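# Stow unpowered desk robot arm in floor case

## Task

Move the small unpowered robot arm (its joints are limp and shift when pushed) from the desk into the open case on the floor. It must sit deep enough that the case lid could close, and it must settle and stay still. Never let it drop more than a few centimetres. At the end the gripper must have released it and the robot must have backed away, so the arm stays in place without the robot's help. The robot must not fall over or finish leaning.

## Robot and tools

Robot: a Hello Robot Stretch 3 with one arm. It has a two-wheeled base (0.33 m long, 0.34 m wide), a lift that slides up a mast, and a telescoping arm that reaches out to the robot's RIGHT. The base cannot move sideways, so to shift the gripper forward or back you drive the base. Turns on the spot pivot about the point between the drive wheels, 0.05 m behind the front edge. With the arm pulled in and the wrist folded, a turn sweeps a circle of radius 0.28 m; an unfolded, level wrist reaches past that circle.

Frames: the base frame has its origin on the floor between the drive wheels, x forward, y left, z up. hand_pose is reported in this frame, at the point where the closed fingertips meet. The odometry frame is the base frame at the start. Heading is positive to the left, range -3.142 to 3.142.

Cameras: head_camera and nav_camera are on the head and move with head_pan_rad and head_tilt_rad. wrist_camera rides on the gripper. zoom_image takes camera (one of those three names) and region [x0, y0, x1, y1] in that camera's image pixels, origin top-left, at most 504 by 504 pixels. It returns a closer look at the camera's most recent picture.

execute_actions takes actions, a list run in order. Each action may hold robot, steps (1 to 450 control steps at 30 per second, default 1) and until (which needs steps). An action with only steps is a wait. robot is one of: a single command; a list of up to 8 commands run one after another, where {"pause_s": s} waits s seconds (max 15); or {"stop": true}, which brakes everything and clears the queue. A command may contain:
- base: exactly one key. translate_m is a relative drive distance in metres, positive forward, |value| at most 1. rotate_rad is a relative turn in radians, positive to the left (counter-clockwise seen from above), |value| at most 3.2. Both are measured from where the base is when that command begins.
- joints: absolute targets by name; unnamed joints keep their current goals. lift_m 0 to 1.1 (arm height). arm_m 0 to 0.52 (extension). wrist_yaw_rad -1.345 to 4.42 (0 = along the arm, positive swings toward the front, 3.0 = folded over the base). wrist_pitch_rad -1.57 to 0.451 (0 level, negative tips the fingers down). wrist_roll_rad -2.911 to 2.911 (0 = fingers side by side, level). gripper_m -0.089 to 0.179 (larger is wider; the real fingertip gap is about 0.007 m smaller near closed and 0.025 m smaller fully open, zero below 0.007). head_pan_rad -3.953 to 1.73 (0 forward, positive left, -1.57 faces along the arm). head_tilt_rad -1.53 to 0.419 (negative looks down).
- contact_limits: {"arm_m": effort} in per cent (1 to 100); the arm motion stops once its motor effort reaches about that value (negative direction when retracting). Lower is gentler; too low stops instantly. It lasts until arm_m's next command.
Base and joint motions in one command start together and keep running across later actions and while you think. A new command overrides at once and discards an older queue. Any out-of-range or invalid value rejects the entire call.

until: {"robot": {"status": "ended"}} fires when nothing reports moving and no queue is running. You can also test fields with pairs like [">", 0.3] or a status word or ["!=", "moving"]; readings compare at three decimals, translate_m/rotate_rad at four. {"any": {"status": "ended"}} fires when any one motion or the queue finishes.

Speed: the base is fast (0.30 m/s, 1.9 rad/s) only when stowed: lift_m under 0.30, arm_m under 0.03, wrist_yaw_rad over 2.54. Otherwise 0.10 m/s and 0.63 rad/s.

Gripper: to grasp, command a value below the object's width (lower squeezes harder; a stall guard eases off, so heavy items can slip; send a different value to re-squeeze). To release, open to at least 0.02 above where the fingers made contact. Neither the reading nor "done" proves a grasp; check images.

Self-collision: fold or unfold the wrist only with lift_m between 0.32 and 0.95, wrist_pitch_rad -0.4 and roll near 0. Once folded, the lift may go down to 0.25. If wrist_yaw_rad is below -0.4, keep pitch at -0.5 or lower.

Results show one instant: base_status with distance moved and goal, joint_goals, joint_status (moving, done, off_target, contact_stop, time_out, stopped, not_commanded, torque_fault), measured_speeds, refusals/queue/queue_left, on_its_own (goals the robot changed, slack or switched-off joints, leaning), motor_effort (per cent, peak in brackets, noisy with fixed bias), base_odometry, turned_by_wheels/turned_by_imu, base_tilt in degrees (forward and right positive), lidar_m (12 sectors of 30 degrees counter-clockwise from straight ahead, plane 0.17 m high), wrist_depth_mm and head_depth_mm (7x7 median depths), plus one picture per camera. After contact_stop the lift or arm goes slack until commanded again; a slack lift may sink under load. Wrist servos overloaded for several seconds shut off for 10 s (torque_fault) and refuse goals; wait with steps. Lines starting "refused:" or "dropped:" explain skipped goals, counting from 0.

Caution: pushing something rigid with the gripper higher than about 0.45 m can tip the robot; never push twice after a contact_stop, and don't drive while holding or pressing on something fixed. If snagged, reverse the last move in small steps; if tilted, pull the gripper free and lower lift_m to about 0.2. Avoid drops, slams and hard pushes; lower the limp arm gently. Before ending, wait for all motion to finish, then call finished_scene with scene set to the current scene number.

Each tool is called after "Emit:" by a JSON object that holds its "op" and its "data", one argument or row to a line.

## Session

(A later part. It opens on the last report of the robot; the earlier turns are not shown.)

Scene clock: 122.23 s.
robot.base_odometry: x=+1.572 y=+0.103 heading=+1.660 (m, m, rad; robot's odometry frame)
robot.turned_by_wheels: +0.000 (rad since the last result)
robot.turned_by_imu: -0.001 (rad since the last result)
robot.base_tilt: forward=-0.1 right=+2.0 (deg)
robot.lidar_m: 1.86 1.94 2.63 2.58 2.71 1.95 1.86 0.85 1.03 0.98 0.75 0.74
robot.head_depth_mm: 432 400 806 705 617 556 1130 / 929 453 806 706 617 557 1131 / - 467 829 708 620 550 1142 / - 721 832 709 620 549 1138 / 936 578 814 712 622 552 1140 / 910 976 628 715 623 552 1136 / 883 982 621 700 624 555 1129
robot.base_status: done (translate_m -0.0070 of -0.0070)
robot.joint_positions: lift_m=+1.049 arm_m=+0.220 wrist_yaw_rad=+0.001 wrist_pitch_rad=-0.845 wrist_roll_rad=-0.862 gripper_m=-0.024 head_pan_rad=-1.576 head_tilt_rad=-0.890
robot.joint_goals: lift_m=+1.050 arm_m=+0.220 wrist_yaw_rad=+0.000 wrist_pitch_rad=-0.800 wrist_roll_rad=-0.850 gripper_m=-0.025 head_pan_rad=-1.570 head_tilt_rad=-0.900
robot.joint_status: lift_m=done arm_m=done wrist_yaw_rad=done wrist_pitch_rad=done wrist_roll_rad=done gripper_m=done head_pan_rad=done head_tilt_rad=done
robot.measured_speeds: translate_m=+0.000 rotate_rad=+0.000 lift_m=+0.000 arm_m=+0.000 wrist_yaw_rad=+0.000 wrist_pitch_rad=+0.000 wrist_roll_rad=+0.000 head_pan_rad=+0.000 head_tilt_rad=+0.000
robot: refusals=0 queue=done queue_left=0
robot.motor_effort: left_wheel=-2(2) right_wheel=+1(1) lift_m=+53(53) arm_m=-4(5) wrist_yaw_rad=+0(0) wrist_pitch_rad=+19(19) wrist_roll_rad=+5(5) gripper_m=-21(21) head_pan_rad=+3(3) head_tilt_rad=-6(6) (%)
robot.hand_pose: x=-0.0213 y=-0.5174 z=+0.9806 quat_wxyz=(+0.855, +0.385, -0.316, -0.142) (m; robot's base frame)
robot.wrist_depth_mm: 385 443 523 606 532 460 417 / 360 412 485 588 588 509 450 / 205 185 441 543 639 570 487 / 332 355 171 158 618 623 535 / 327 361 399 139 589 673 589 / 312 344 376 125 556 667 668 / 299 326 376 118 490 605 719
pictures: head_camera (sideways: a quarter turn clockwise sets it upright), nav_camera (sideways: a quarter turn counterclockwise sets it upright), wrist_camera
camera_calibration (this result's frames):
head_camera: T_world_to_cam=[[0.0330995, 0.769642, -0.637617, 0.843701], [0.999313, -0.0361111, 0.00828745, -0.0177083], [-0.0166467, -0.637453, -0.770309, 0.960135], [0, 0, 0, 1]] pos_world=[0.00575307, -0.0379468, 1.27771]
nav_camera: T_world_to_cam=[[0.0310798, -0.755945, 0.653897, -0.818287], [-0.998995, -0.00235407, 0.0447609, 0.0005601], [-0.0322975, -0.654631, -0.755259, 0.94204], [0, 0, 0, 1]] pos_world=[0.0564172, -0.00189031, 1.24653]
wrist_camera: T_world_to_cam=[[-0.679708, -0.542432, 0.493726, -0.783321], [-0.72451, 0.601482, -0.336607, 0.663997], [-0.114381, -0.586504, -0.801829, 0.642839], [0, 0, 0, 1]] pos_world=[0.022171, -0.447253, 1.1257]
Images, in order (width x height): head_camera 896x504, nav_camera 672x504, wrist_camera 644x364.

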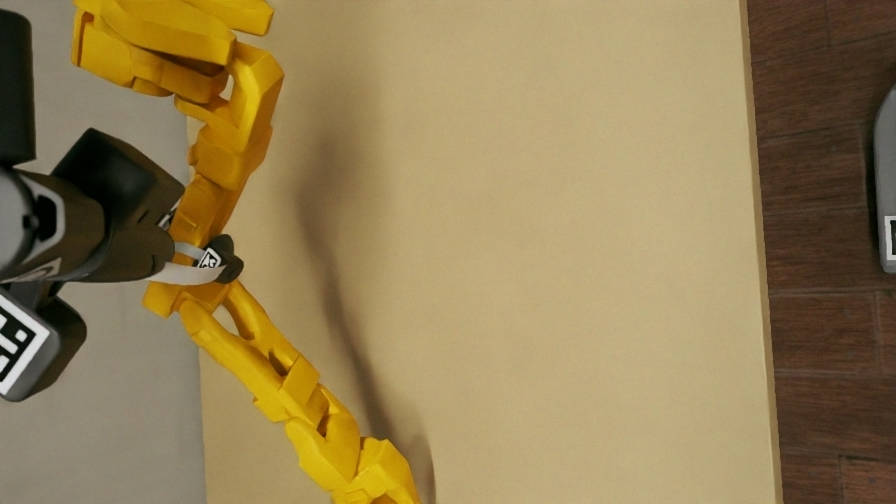

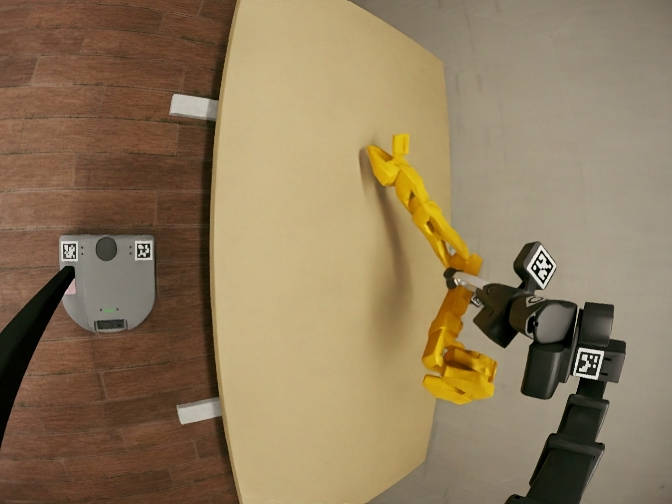

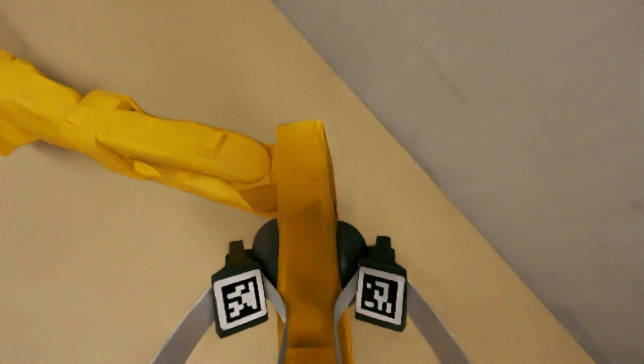

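Emit:
{"op": "execute_actions", "data": {
  "actions": [
    {"robot":[{"joints":{"gripper_m":-0.04,"lift_m":1.09}},{"joints":{"wrist_roll_rad":-0.3,"wrist_pitch_rad":-0.3,"arm_m":0.12,"head_tilt_rad":-0.6}},{"pause_s":1}],"steps":300,"until":{"robot":{"status":"ended"}}}
  ]
}}

Scene clock: 153.87 s.
robot.base_odometry: x=+1.572 y=+0.103 heading=+1.660 (m, m, rad; robot's odometry frame)
robot.turned_by_wheels: +0.000 (rad since the last result)
robot.turned_by_imu: -0.002 (rad since the last result)
robot.base_tilt: forward=-0.1 right=+2.1 (deg)
robot.lidar_m: 1.87 1.95 2.62 2.58 2.70 1.95 1.86 0.85 1.03 0.99 0.75 0.74
robot.head_depth_mm: - - 1053 877 772 642 551 / - - 1036 507 778 644 550 / - - - 883 778 644 552 / - - 1063 986 782 648 554 / 815 891 469 526 737 651 556 / 822 907 1014 994 745 651 556 / 817 903 1003 995 789 653 557
robot.base_status: done (translate_m -0.0070 of -0.0070)
robot.joint_positions: lift_m=+1.089 arm_m=+0.120 wrist_yaw_rad=+0.000 wrist_pitch_rad=-0.371 wrist_roll_rad=-0.307 gripper_m=-0.030 head_pan_rad=-1.576 head_tilt_rad=-0.606
robot.joint_goals: lift_m=+1.090 arm_m=+0.120 wrist_yaw_rad=+0.000 wrist_pitch_rad=-0.300 wrist_roll_rad=-0.300 gripper_m=-0.031 head_pan_rad=-1.570 head_tilt_rad=-0.600
robot.joint_status: lift_m=done arm_m=done wrist_yaw_rad=done wrist_pitch_rad=off_target wrist_roll_rad=done gripper_m=done head_pan_rad=done head_tilt_rad=done
robot.measured_speeds: translate_m=+0.000 rotate_rad=+0.000 lift_m=+0.000 arm_m=+0.000 wrist_yaw_rad=+0.000 wrist_pitch_rad=+0.000 wrist_roll_rad=+0.000 head_pan_rad=+0.000 head_tilt_rad=+0.000
robot: refusals=0 queue=dropped queue_left=0
robot.on_its_own: gripper_m is held at -0.031, not at your -0.040, by its stall guard, which is not easing now
robot.motor_effort: left_wheel=-3(3) right_wheel=+1(1) lift_m=+53(58) arm_m=-5(8) wrist_yaw_rad=+1(4) wrist_pitch_rad=+30(31) wrist_roll_rad=+3(10) gripper_m=-21(83) head_pan_rad=+3(3) head_tilt_rad=+3(26) (%)
robot.hand_pose: x=-0.0215 y=-0.4953 z=+1.1129 quat_wxyz=(+0.793, +0.149, -0.580, -0.109) (m; robot's base frame)
robot.wrist_depth_mm: 577 573 573 568 554 550 543 / 627 623 615 595 599 589 582 / 685 677 120 119 634 645 629 / 717 722 116 120 693 690 676 / 619 655 124 126 757 759 746 / 532 157 138 129 805 810 825 / 472 148 525 141 609 695 781
pictures: head_camera (sideways: a quarter turn clockwise sets it upright), nav_camera (sideways: a quarter turn counterclockwise sets it upright), wrist_camera
dropped: robot: command 1 of its queue: wrist_pitch_rad: off_target
camera_calibration (this result's frames):
head_camera: T_world_to_cam=[[0.0319277, 0.560389, -0.827614, 1.09134], [0.999333, -0.0325742, 0.0164959, -0.0283995], [-0.0177148, -0.827589, -0.561055, 0.687963], [0, 0, 0, 1]] pos_world=[0.0057238, -0.0431472, 1.28966]
nav_camera: T_world_to_cam=[[0.0322741, -0.542697, 0.839308, -1.05996], [-0.998923, 0.0104957, 0.0451983, -0.0000264582], [-0.0333381, -0.839863, -0.541773, 0.664353], [0, 0, 0, 1]] pos_world=[0.056331, -0.0172691, 1.24956]
wrist_camera: T_world_to_cam=[[-0.964274, -0.0867795, 0.250292, -0.346298], [-0.260426, 0.483604, -0.835647, 1.20211], [-0.048525, -0.870975, -0.488926, 0.274116], [0, 0, 0, 1]] pos_world=[-0.00756463, -0.372646, 1.22523]
Images, in order (width x height): head_camera 896x504, nav_camera 672x504, wrist_camera 644x364.

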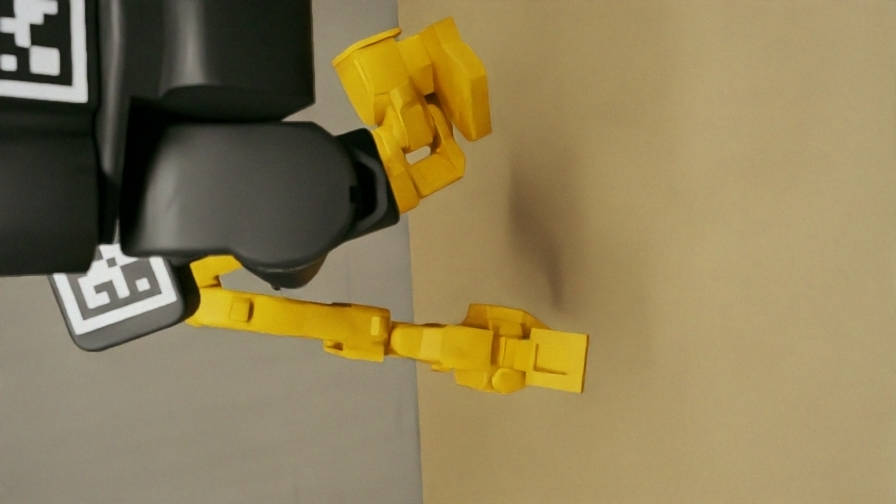

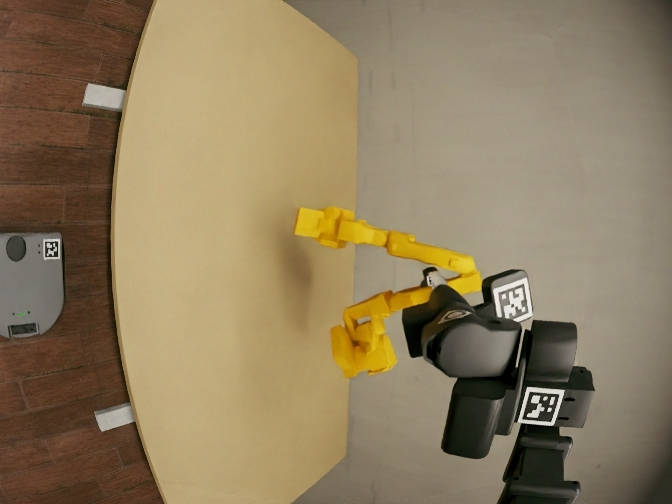

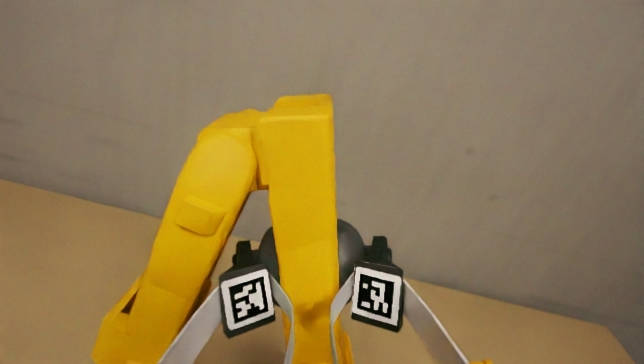

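Emit:
{"op": "execute_actions", "data": {
  "actions": [
    {"robot":{"joints":{"wrist_pitch_rad":-0.8,"arm_m":0.2,"head_tilt_rad":-0.8}},"steps":150,"until":{"robot":{"status":"ended"}}},
    {"robot":{"joints":{"wrist_pitch_rad":-1.2,"arm_m":0.33}},"steps":150,"until":{"robot":{"status":"ended"}}}
  ]
}}

Scene clock: 166.87 s.
robot.base_odometry: x=+1.572 y=+0.103 heading=+1.660 (m, m, rad; robot's odometry frame)
robot.turned_by_wheels: +0.000 (rad since the last result)
robot.turned_by_imu: -0.002 (rad since the last result)
robot.base_tilt: forward=-0.1 right=+2.0 (deg)
robot.lidar_m: 1.87 1.94 2.63 2.58 2.71 1.95 1.86 0.85 1.03 0.98 0.75 0.74
robot.head_depth_mm: 884 1007 941 773 658 572 533 / 878 1006 941 725 659 574 535 / 859 998 947 726 663 575 526 / - 553 873 782 662 576 528 / 879 943 566 726 663 577 529 / 855 973 952 766 654 579 521 / 850 970 964 787 670 580 522
robot.base_status: done (translate_m -0.0070 of -0.0070)
robot.joint_positions: lift_m=+1.089 arm_m=+0.330 wrist_yaw_rad=+0.000 wrist_pitch_rad=-1.212 wrist_roll_rad=-0.305 gripper_m=-0.030 head_pan_rad=-1.576 head_tilt_rad=-0.790
robot.joint_goals: lift_m=+1.090 arm_m=+0.330 wrist_yaw_rad=+0.000 wrist_pitch_rad=-1.200 wrist_roll_rad=-0.300 gripper_m=-0.031 head_pan_rad=-1.570 head_tilt_rad=-0.800
robot.joint_status: lift_m=done arm_m=done wrist_yaw_rad=done wrist_pitch_rad=done wrist_roll_rad=done gripper_m=done head_pan_rad=done head_tilt_rad=done
robot.measured_speeds: translate_m=+0.000 rotate_rad=+0.000 lift_m=+0.000 arm_m=+0.000 wrist_yaw_rad=+0.000 wrist_pitch_rad=+0.000 wrist_roll_rad=+0.000 head_pan_rad=+0.000 head_tilt_rad=+0.000
robot: refusals=0 queue=done queue_left=0
robot.on_its_own: gripper_m is held at -0.031, not at your -0.040, by its stall guard, which is not easing now
robot.motor_effort: left_wheel=-3(3) right_wheel=+1(2) lift_m=+53(52) arm_m=+3(7) wrist_yaw_rad=+1(2) wrist_pitch_rad=+5(32) wrist_roll_rad=+2(3) gripper_m=-20(21) head_pan_rad=+2(3) head_tilt_rad=-6(25) (%)
robot.hand_pose: x=-0.0216 y=-0.5420 z=+0.9798 quat_wxyz=(+0.663, +0.460, -0.486, -0.337) (m; robot's base frame)
robot.wrist_depth_mm: 436 456 467 486 502 530 523 / 424 438 455 464 484 508 525 / 412 421 112 110 473 479 501 / 401 411 99 93 455 466 494 / 387 392 103 105 435 455 470 / 378 163 125 128 429 441 454 / 366 198 386 215 228 429 443
pictures: head_camera (sideways: a quarter turn clockwise sets it upright), nav_camera (sideways: a quarter turn counterclockwise sets it upright), wrist_camera
camera_calibration (this result's frames):
head_camera: T_world_to_cam=[[0.0327217, 0.702349, -0.711081, 0.939433], [0.999319, -0.0351339, 0.0112832, -0.0216097], [-0.0170583, -0.710965, -0.70302, 0.87263], [0, 0, 0, 1]] pos_world=[0.00574069, -0.0401592, 1.28173]
nav_camera: T_world_to_cam=[[0.0314663, -0.687101, 0.72588, -0.912093], [-0.99897, 0.00214034, 0.0453305, -0.000187396], [-0.0327002, -0.726559, -0.686326, 0.852393], [0, 0, 0, 1]] pos_world=[0.0563864, -0.00738605, 1.2471]
wrist_camera: T_world_to_cam=[[-0.964941, -0.242038, 0.101522, -0.255512], [-0.25794, 0.946018, -0.196258, 0.737636], [-0.0485401, -0.215564, -0.975283, 1.00013], [0, 0, 0, 1]] pos_world=[-0.00774168, -0.544068, 1.14612]
Images, in order (width x height): head_camera 896x504, nav_camera 672x504, wrist_camera 644x364.

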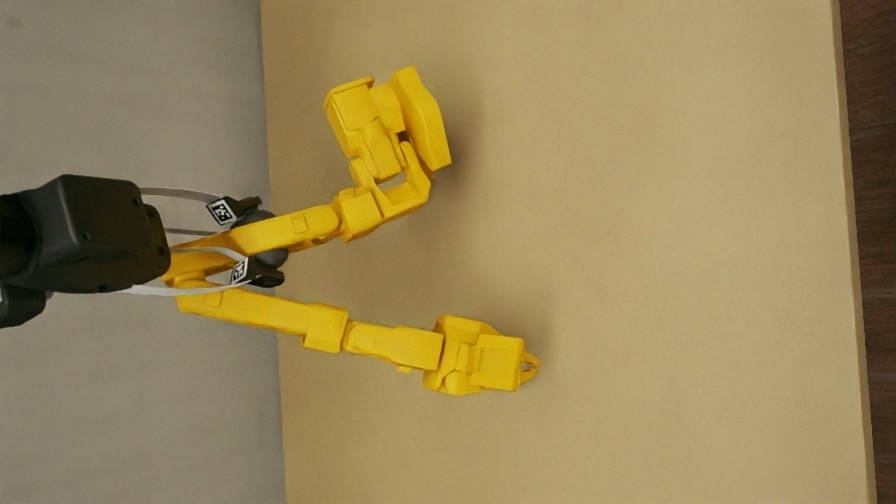

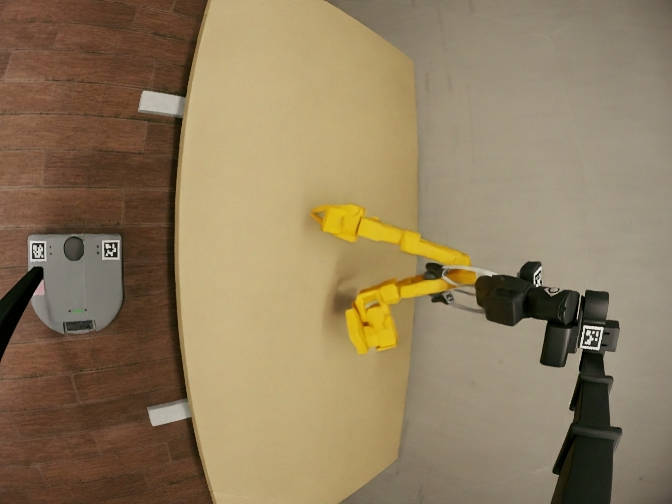

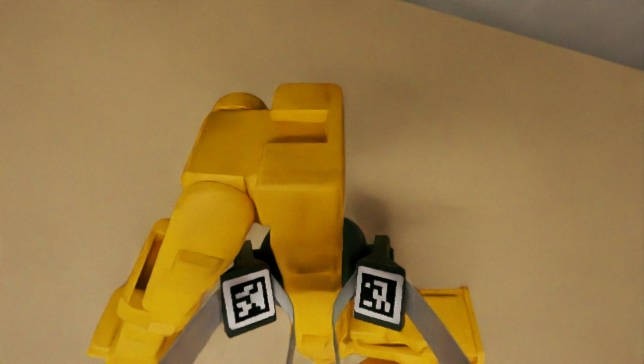

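Emit:
{"op": "execute_actions", "data": {
  "actions": [
    {"robot":{"joints":{"lift_m":1.03,"arm_m":0.39}},"steps":150,"until":{"robot":{"status":"ended"}}},
    {"robot":{"joints":{"lift_m":0.97,"arm_m":0.42}},"steps":150,"until":{"robot":{"status":"ended"}}},
    {"robot":{"joints":{"lift_m":0.94,"arm_m":0.5,"wrist_pitch_rad":-1.57}},"steps":150,"until":{"robot":{"status":"ended"}}},
    {"robot":{"joints":{"lift_m":0.90}},"steps":150,"until":{"robot":{"status":"ended"}}}
  ]
}}

Scene clock: 177.60 s.
robot.base_odometry: x=+1.572 y=+0.103 heading=+1.660 (m, m, rad; robot's odometry frame)
robot.turned_by_wheels: +0.000 (rad since the last result)
robot.turned_by_imu: -0.002 (rad since the last result)
robot.base_tilt: forward=-0.1 right=+2.0 (deg)
robot.lidar_m: 1.86 1.94 2.62 2.57 2.70 1.95 1.87 0.85 1.03 0.98 0.75 0.74
robot.head_depth_mm: 889 971 - 739 658 571 533 / 853 - 914 694 659 576 535 / - 1020 943 713 662 575 525 / 839 - 780 759 664 577 527 / 864 978 953 725 645 577 528 / 858 975 953 786 651 578 522 / 850 966 961 790 667 581 521
robot.base_status: done (translate_m -0.0070 of -0.0070)
robot.joint_positions: lift_m=+0.900 arm_m=+0.500 wrist_yaw_rad=+0.000 wrist_pitch_rad=-1.559 wrist_roll_rad=-0.300 gripper_m=-0.027 head_pan_rad=-1.576 head_tilt_rad=-0.790
robot.joint_goals: lift_m=+0.900 arm_m=+0.500 wrist_yaw_rad=+0.000 wrist_pitch_rad=-1.570 wrist_roll_rad=-0.300 gripper_m=-0.028 head_pan_rad=-1.570 head_tilt_rad=-0.800
robot.joint_status: lift_m=done arm_m=done wrist_yaw_rad=done wrist_pitch_rad=done wrist_roll_rad=done gripper_m=done head_pan_rad=done head_tilt_rad=done
robot.measured_speeds: translate_m=+0.000 rotate_rad=+0.000 lift_m=+0.000 arm_m=+0.000 wrist_yaw_rad=+0.000 wrist_pitch_rad=+0.000 wrist_roll_rad=+0.000 head_pan_rad=+0.000 head_tilt_rad=+0.000
robot: refusals=0 queue=done queue_left=0
robot.on_its_own: gripper_m is held at -0.028, not at your -0.040, by its stall guard, which is not easing now
robot.motor_effort: left_wheel=-1(3) right_wheel=+0(2) lift_m=+28(53) arm_m=+2(3) wrist_yaw_rad=+1(0) wrist_pitch_rad=-5(15) wrist_roll_rad=+0(2) gripper_m=-20(21) head_pan_rad=+3(3) head_tilt_rad=-5(6) (%)
robot.hand_pose: x=-0.0216 y=-0.6238 z=+0.7825 quat_wxyz=(+0.572, +0.566, -0.422, -0.418) (m; robot's base frame)
robot.wrist_depth_mm: 201 203 204 205 206 208 209 / 206 207 207 211 212 213 214 / 209 211 212 131 216 217 218 / 214 215 133 133 220 223 223 / 218 219 137 135 225 227 228 / 221 221 148 136 230 231 232 / 229 156 233 142 235 236 238
pictures: head_camera (sideways: a quarter turn clockwise sets it upright), nav_camera (sideways: a quarter turn counterclockwise sets it upright), wrist_camera
camera_calibration (this result's frames):
head_camera: T_world_to_cam=[[0.032722, 0.702363, -0.711067, 0.939415], [0.999319, -0.0351343, 0.0112826, -0.021609], [-0.0170584, -0.710952, -0.703034, 0.872648], [0, 0, 0, 1]] pos_world=[0.00574069, -0.0401588, 1.28173]
nav_camera: T_world_to_cam=[[0.031466, -0.687115, 0.725867, -0.912076], [-0.99897, 0.0021397, 0.0453304, -0.000187307], [-0.0327003, -0.726545, -0.68634, 0.852411], [0, 0, 0, 1]] pos_world=[0.0563864, -0.007385, 1.2471]
wrist_camera: T_world_to_cam=[[-0.966493, -0.256348, 0.0133007, -0.195195], [-0.252224, 0.958019, 0.13632, 0.523666], [-0.0476876, 0.128398, -0.990576, 1.01667], [0, 0, 0, 1]] pos_world=[-0.0080911, -0.682258, 0.938302]
Images, in order (width x height): head_camera 896x504, nav_camera 672x504, wrist_camera 644x364.

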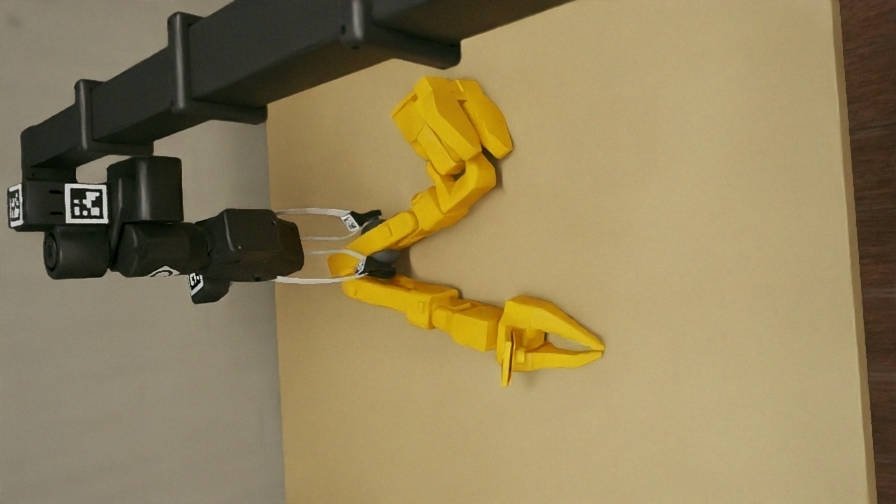

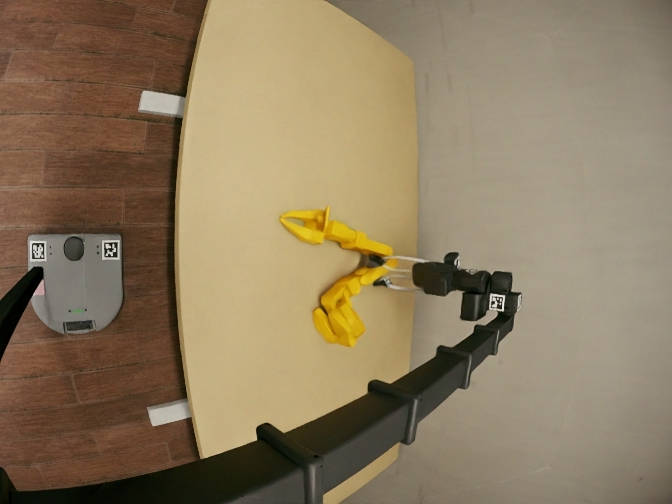

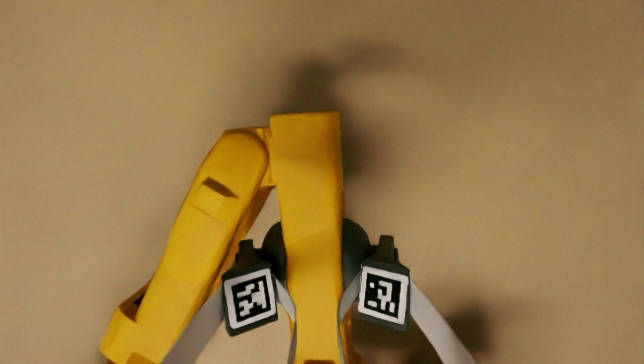

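Emit:
{"op": "execute_actions", "data": {
  "actions": [
    {"robot":[{"joints":{"lift_m":0.882}},{"joints":{"gripper_m":0.05}},{"joints":{"lift_m":1.0}},{"joints":{"gripper_m":0.179,"wrist_roll_rad":0.0,"arm_m":0.47}}],"steps":400,"until":{"robot":{"status":"ended"}}}
  ]
}}

Scene clock: 187.77 s.
robot.base_odometry: x=+1.572 y=+0.103 heading=+1.660 (m, m, rad; robot's odometry frame)
robot.turned_by_wheels: +0.000 (rad since the last result)
robot.turned_by_imu: -0.002 (rad since the last result)
robot.base_tilt: forward=-0.1 right=+2.1 (deg)
robot.lidar_m: 1.87 1.95 2.62 2.57 2.71 1.95 1.87 0.85 1.03 0.98 0.75 0.74
robot.head_depth_mm: - 1011 944 775 657 573 533 / 895 1001 941 719 661 574 534 / 903 994 933 716 662 574 526 / - 1032 953 759 664 576 527 / 864 981 940 742 650 577 528 / 856 974 955 788 652 578 520 / 855 967 963 787 668 581 522
robot.base_status: done (translate_m -0.0070 of -0.0070)
robot.joint_positions: lift_m=+1.000 arm_m=+0.470 wrist_yaw_rad=+0.000 wrist_pitch_rad=-1.567 wrist_roll_rad=-0.004 gripper_m=+0.179 head_pan_rad=-1.576 head_tilt_rad=-0.790
robot.joint_goals: lift_m=+1.000 arm_m=+0.470 wrist_yaw_rad=+0.000 wrist_pitch_rad=-1.570 wrist_roll_rad=+0.000 gripper_m=+0.179 head_pan_rad=-1.570 head_tilt_rad=-0.800
robot.joint_status: lift_m=done arm_m=done wrist_yaw_rad=done wrist_pitch_rad=done wrist_roll_rad=done gripper_m=done head_pan_rad=done head_tilt_rad=done
robot.measured_speeds: translate_m=+0.000 rotate_rad=+0.000 lift_m=+0.000 arm_m=+0.000 wrist_yaw_rad=+0.000 wrist_pitch_rad=+0.000 wrist_roll_rad=+0.000 head_pan_rad=+0.000 head_tilt_rad=+0.000
robot: refusals=0 queue=done queue_left=0
robot.motor_effort: left_wheel=-3(4) right_wheel=+1(4) lift_m=+48(52) arm_m=-6(6) wrist_yaw_rad=+1(1) wrist_pitch_rad=-1(6) wrist_roll_rad=+2(3) gripper_m=+0(86) head_pan_rad=+2(3) head_tilt_rad=-5(5) (%)
robot.hand_pose: x=-0.0216 y=-0.5920 z=+0.8820 quat_wxyz=(+0.502, +0.500, -0.500, -0.499) (m; robot's base frame)
robot.wrist_depth_mm: 296 297 295 300 303 304 304 / 302 301 304 307 309 309 310 / 309 309 297 311 315 316 317 / 314 316 308 317 321 324 325 / 322 325 279 324 283 325 333 / 329 331 313 333 268 251 341 / - 338 296 344 268 347 352
pictures: head_camera (sideways: a quarter turn clockwise sets it upright), nav_camera (sideways: a quarter turn counterclockwise sets it upright), wrist_camera
camera_calibration (this result's frames):
head_camera: T_world_to_cam=[[0.0327219, 0.702363, -0.711067, 0.939415], [0.999319, -0.0351342, 0.0112826, -0.021609], [-0.0170583, -0.710952, -0.703034, 0.872648], [0, 0, 0, 1]] pos_world=[0.00574069, -0.0401588, 1.28173]
nav_camera: T_world_to_cam=[[0.0314661, -0.687115, 0.725867, -0.912076], [-0.99897, 0.00213958, 0.0453304, -0.000187307], [-0.0327002, -0.726545, -0.68634, 0.852411], [0, 0, 0, 1]] pos_world=[0.0563864, -0.00738499, 1.2471]
wrist_camera: T_world_to_cam=[[-0.999289, 0.0362671, 0.010312, -0.0132462], [0.0373762, 0.988835, 0.14425, 0.497181], [-0.00496537, 0.144533, -0.989487, 1.12069], [0, 0, 0, 1]] pos_world=[-0.0262549, -0.653127, 1.03733]
Images, in order (width x height): head_camera 896x504, nav_camera 672x504, wrist_camera 644x364.

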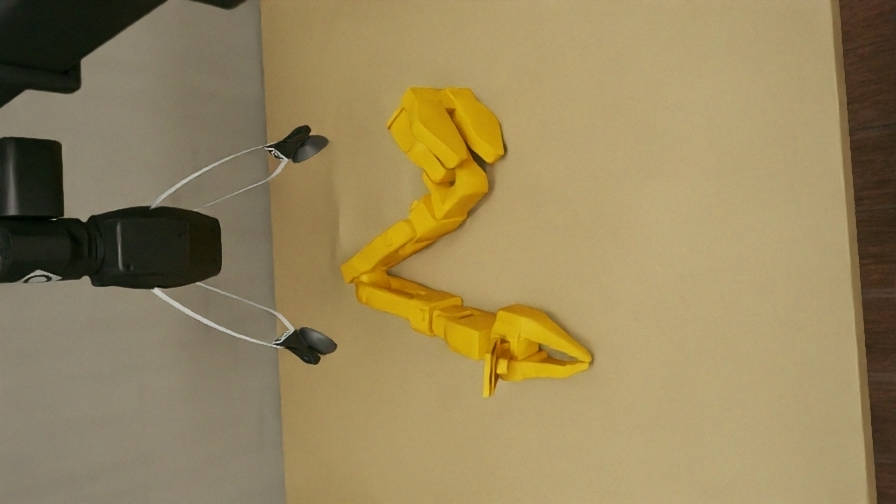

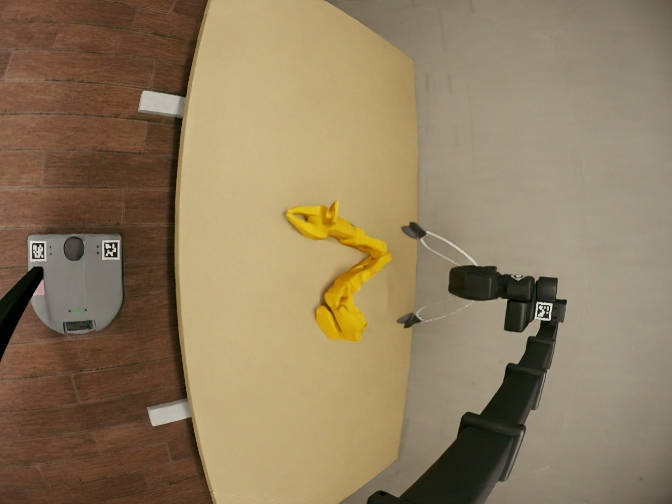

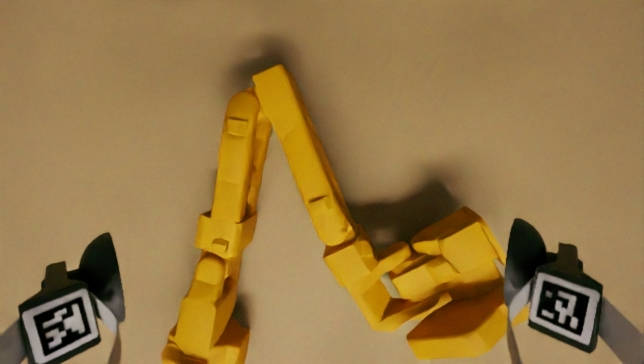

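Emit:
{"op": "execute_actions", "data": {
  "actions": [
    {"robot":[{"base":{"translate_m":0.024},"joints":{"arm_m":0.478}},{"joints":{"lift_m":0.868}},{"joints":{"gripper_m":0.10}},{"joints":{"gripper_m":0.06}},{"joints":{"gripper_m":0.03}},{"pause_s":0.5},{"joints":{"gripper_m":0.12}},{"joints":{"lift_m":1.0,"arm_m":0.42}}],"steps":450,"until":{"robot":{"status":"ended"}}}
  ]
}}

Scene clock: 207.30 s.
robot.base_odometry: x=+1.570 y=+0.127 heading=+1.660 (m, m, rad; robot's odometry frame)
robot.turned_by_wheels: +0.000 (rad since the last result)
robot.turned_by_imu: -0.004 (rad since the last result)
robot.base_tilt: forward=-0.1 right=+2.1 (deg)
robot.lidar_m: 1.84 1.92 2.59 2.57 2.74 1.98 1.89 0.87 1.03 0.98 0.72 0.73
robot.head_depth_mm: - 1008 941 773 659 573 534 / 898 1001 942 694 660 574 534 / 912 996 964 724 646 575 525 / - - 950 730 648 576 527 / 864 983 984 780 666 578 528 / 858 976 957 786 668 580 520 / 851 969 963 787 669 580 520
robot.base_status: done (translate_m +0.0240 of +0.0240)
robot.joint_positions: lift_m=+1.000 arm_m=+0.420 wrist_yaw_rad=+0.002 wrist_pitch_rad=-1.564 wrist_roll_rad=-0.004 gripper_m=+0.120 head_pan_rad=-1.576 head_tilt_rad=-0.790
robot.joint_goals: lift_m=+1.000 arm_m=+0.420 wrist_yaw_rad=+0.000 wrist_pitch_rad=-1.570 wrist_roll_rad=+0.000 gripper_m=+0.120 head_pan_rad=-1.570 head_tilt_rad=-0.800
robot.joint_status: lift_m=done arm_m=done wrist_yaw_rad=done wrist_pitch_rad=done wrist_roll_rad=done gripper_m=done head_pan_rad=done head_tilt_rad=done
robot.measured_speeds: translate_m=+0.000 rotate_rad=+0.000 lift_m=+0.000 arm_m=+0.000 wrist_yaw_rad=+0.000 wrist_pitch_rad=+0.000 wrist_roll_rad=+0.000 head_pan_rad=+0.000 head_tilt_rad=+0.000
robot: refusals=0 queue=done queue_left=0
robot.motor_effort: left_wheel=-2(4) right_wheel=+1(3) lift_m=+47(52) arm_m=-4(6) wrist_yaw_rad=-2(2) wrist_pitch_rad=-3(5) wrist_roll_rad=+2(3) gripper_m=+0(88) head_pan_rad=+3(2) head_tilt_rad=-5(5) (%)
robot.hand_pose: x=-0.0217 y=-0.5428 z=+0.8820 quat_wxyz=(+0.503, +0.500, -0.500, -0.497) (m; robot's base frame)
robot.wrist_depth_mm: 296 296 299 263 302 305 305 / 303 304 303 248 308 309 310 / 307 309 310 258 314 317 318 / 314 316 316 259 319 321 325 / 322 322 325 265 264 326 330 / 329 328 331 280 273 335 339 / 338 341 338 281 344 350 346
pictures: head_camera (sideways: a quarter turn clockwise sets it upright), nav_camera (sideways: a quarter turn counterclockwise sets it upright), wrist_camera
camera_calibration (this result's frames):
head_camera: T_world_to_cam=[[0.0327222, 0.702412, -0.711018, 0.939351], [0.999319, -0.035135, 0.0112805, -0.0216063], [-0.017058, -0.710903, -0.703083, 0.872712], [0, 0, 0, 1]] pos_world=[0.0057407, -0.0401574, 1.28173]
nav_camera: T_world_to_cam=[[0.0314658, -0.687165, 0.725819, -0.912014], [-0.99897, 0.00213643, 0.0453302, -0.00018699], [-0.0327, -0.726498, -0.68639, 0.852477], [0, 0, 0, 1]] pos_world=[0.0563865, -0.00738119, 1.2471]
wrist_camera: T_world_to_cam=[[-0.999358, 0.0343302, 0.0102062, -0.016042], [0.0354293, 0.989321, 0.141382, 0.451238], [-0.00524352, 0.141653, -0.989903, 1.1123], [0, 0, 0, 1]] pos_world=[-0.0261863, -0.603429, 1.03744]
Images, in order (width x height): head_camera 896x504, nav_camera 672x504, wrist_camera 644x364.

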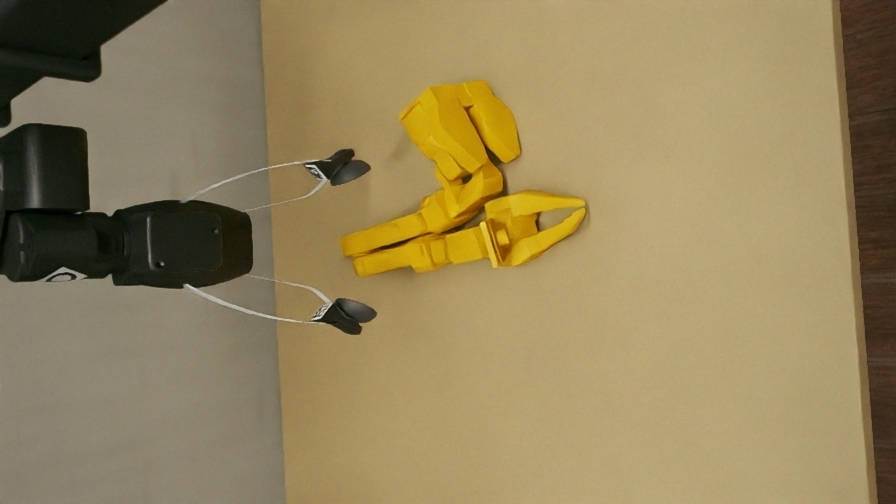

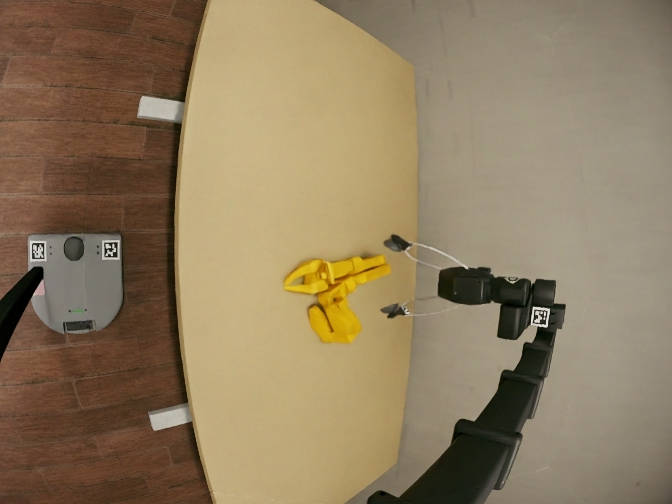

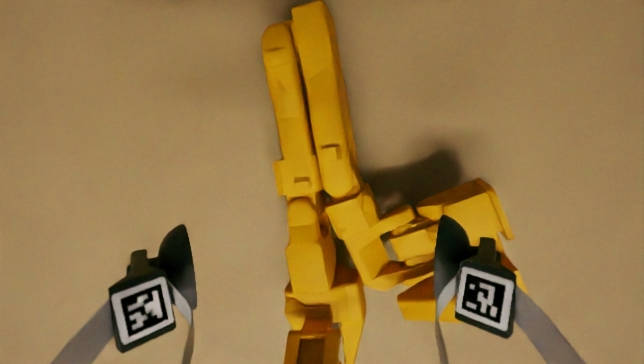

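Emit:
{"op": "execute_actions", "data": {
  "actions": [
    {"robot":[{"joints":{"arm_m":0.451,"wrist_roll_rad":-0.15,"gripper_m":0.12}},{"joints":{"lift_m":0.858}},{"joints":{"gripper_m":0.06}},{"joints":{"gripper_m":0.022}},{"pause_s":0.5},{"joints":{"lift_m":0.90}}],"steps":450,"until":{"robot":{"status":"ended"}}}
  ]
}}

Scene clock: 221.10 s.
robot.base_odometry: x=+1.570 y=+0.127 heading=+1.660 (m, m, rad; robot's odometry frame)
robot.turned_by_wheels: +0.000 (rad since the last result)
robot.turned_by_imu: -0.003 (rad since the last result)
robot.base_tilt: forward=-0.1 right=+2.1 (deg)
robot.lidar_m: 1.84 1.92 2.59 2.58 2.74 1.97 1.89 0.87 1.03 0.98 0.72 0.73
robot.head_depth_mm: 883 969 - 754 658 572 533 / 852 - 916 701 660 573 535 / 844 1035 947 685 649 577 527 / 849 - 736 693 649 576 527 / 860 979 952 782 664 577 527 / 859 972 957 786 666 579 520 / 851 964 960 787 666 581 521
robot.base_status: done (translate_m +0.0240 of +0.0240)
robot.joint_positions: lift_m=+0.899 arm_m=+0.451 wrist_yaw_rad=+0.002 wrist_pitch_rad=-1.560 wrist_roll_rad=-0.152 gripper_m=+0.023 head_pan_rad=-1.576 head_tilt_rad=-0.790
robot.joint_goals: lift_m=+0.900 arm_m=+0.451 wrist_yaw_rad=+0.000 wrist_pitch_rad=-1.570 wrist_roll_rad=-0.150 gripper_m=+0.022 head_pan_rad=-1.570 head_tilt_rad=-0.800
robot.joint_status: lift_m=done arm_m=done wrist_yaw_rad=done wrist_pitch_rad=done wrist_roll_rad=done gripper_m=done head_pan_rad=done head_tilt_rad=done
robot.measured_speeds: translate_m=+0.000 rotate_rad=+0.000 lift_m=+0.000 arm_m=+0.000 wrist_yaw_rad=+0.000 wrist_pitch_rad=+0.000 wrist_roll_rad=+0.000 head_pan_rad=+0.000 head_tilt_rad=+0.000
robot: refusals=0 queue=done queue_left=0
robot.motor_effort: left_wheel=-3(4) right_wheel=+1(3) lift_m=+53(54) arm_m=+4(5) wrist_yaw_rad=-1(2) wrist_pitch_rad=-5(5) wrist_roll_rad=+1(2) gripper_m=-20(94) head_pan_rad=+2(2) head_tilt_rad=-5(6) (%)
robot.hand_pose: x=-0.0216 y=-0.5744 z=+0.7817 quat_wxyz=(+0.540, +0.534, -0.462, -0.458) (m; robot's base frame)
robot.wrist_depth_mm: 201 202 92 94 204 207 209 / 205 206 97 97 209 211 211 / 209 211 209 102 214 215 217 / 214 215 214 106 217 220 222 / 219 220 218 115 221 224 226 / 221 224 126 122 114 229 232 / 229 229 229 131 158 160 162
pictures: head_camera (sideways: a quarter turn clockwise sets it upright), nav_camera (sideways: a quarter turn counterclockwise sets it upright), wrist_camera
camera_calibration (this result's frames):
head_camera: T_world_to_cam=[[0.0327222, 0.702412, -0.711018, 0.939351], [0.999319, -0.035135, 0.0112805, -0.0216063], [-0.017058, -0.710903, -0.703083, 0.872712], [0, 0, 0, 1]] pos_world=[0.0057407, -0.0401574, 1.28173]
nav_camera: T_world_to_cam=[[0.0314658, -0.687166, 0.725819, -0.912013], [-0.99897, 0.00213642, 0.0453302, -0.000186989], [-0.0327, -0.726498, -0.68639, 0.852477], [0, 0, 0, 1]] pos_world=[0.0563865, -0.00738118, 1.2471]
wrist_camera: T_world_to_cam=[[-0.993455, -0.113638, 0.0115589, -0.0998362], [-0.111001, 0.984338, 0.136959, 0.494171], [-0.0269415, 0.134779, -0.990509, 1.01356], [0, 0, 0, 1]] pos_world=[-0.0170225, -0.634383, 0.937409]
Images, in order (width x height): head_camera 896x504, nav_camera 672x504, wrist_camera 644x364.

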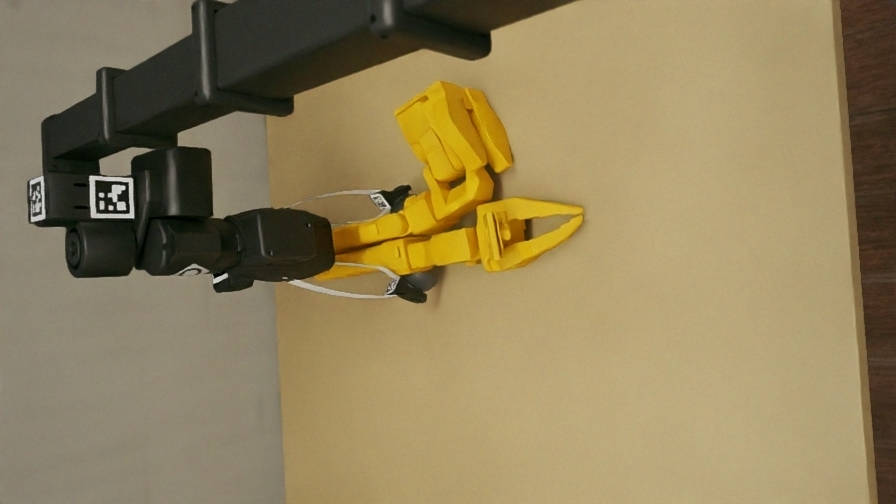

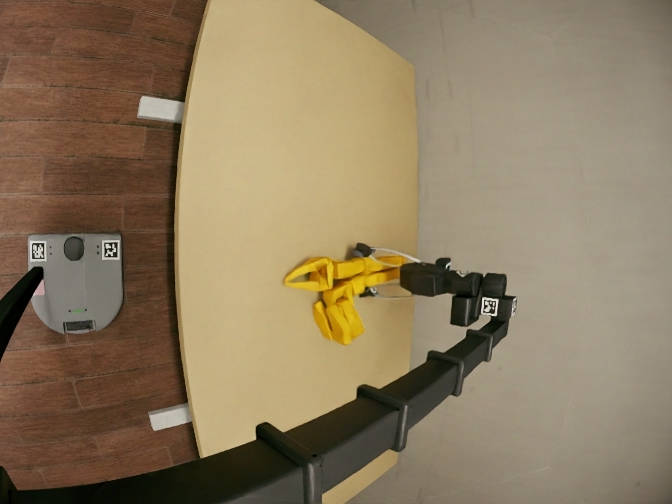

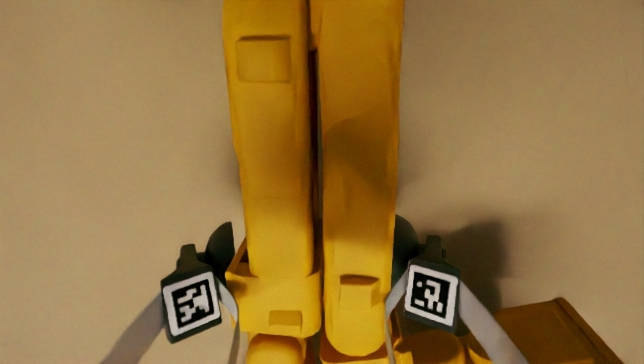

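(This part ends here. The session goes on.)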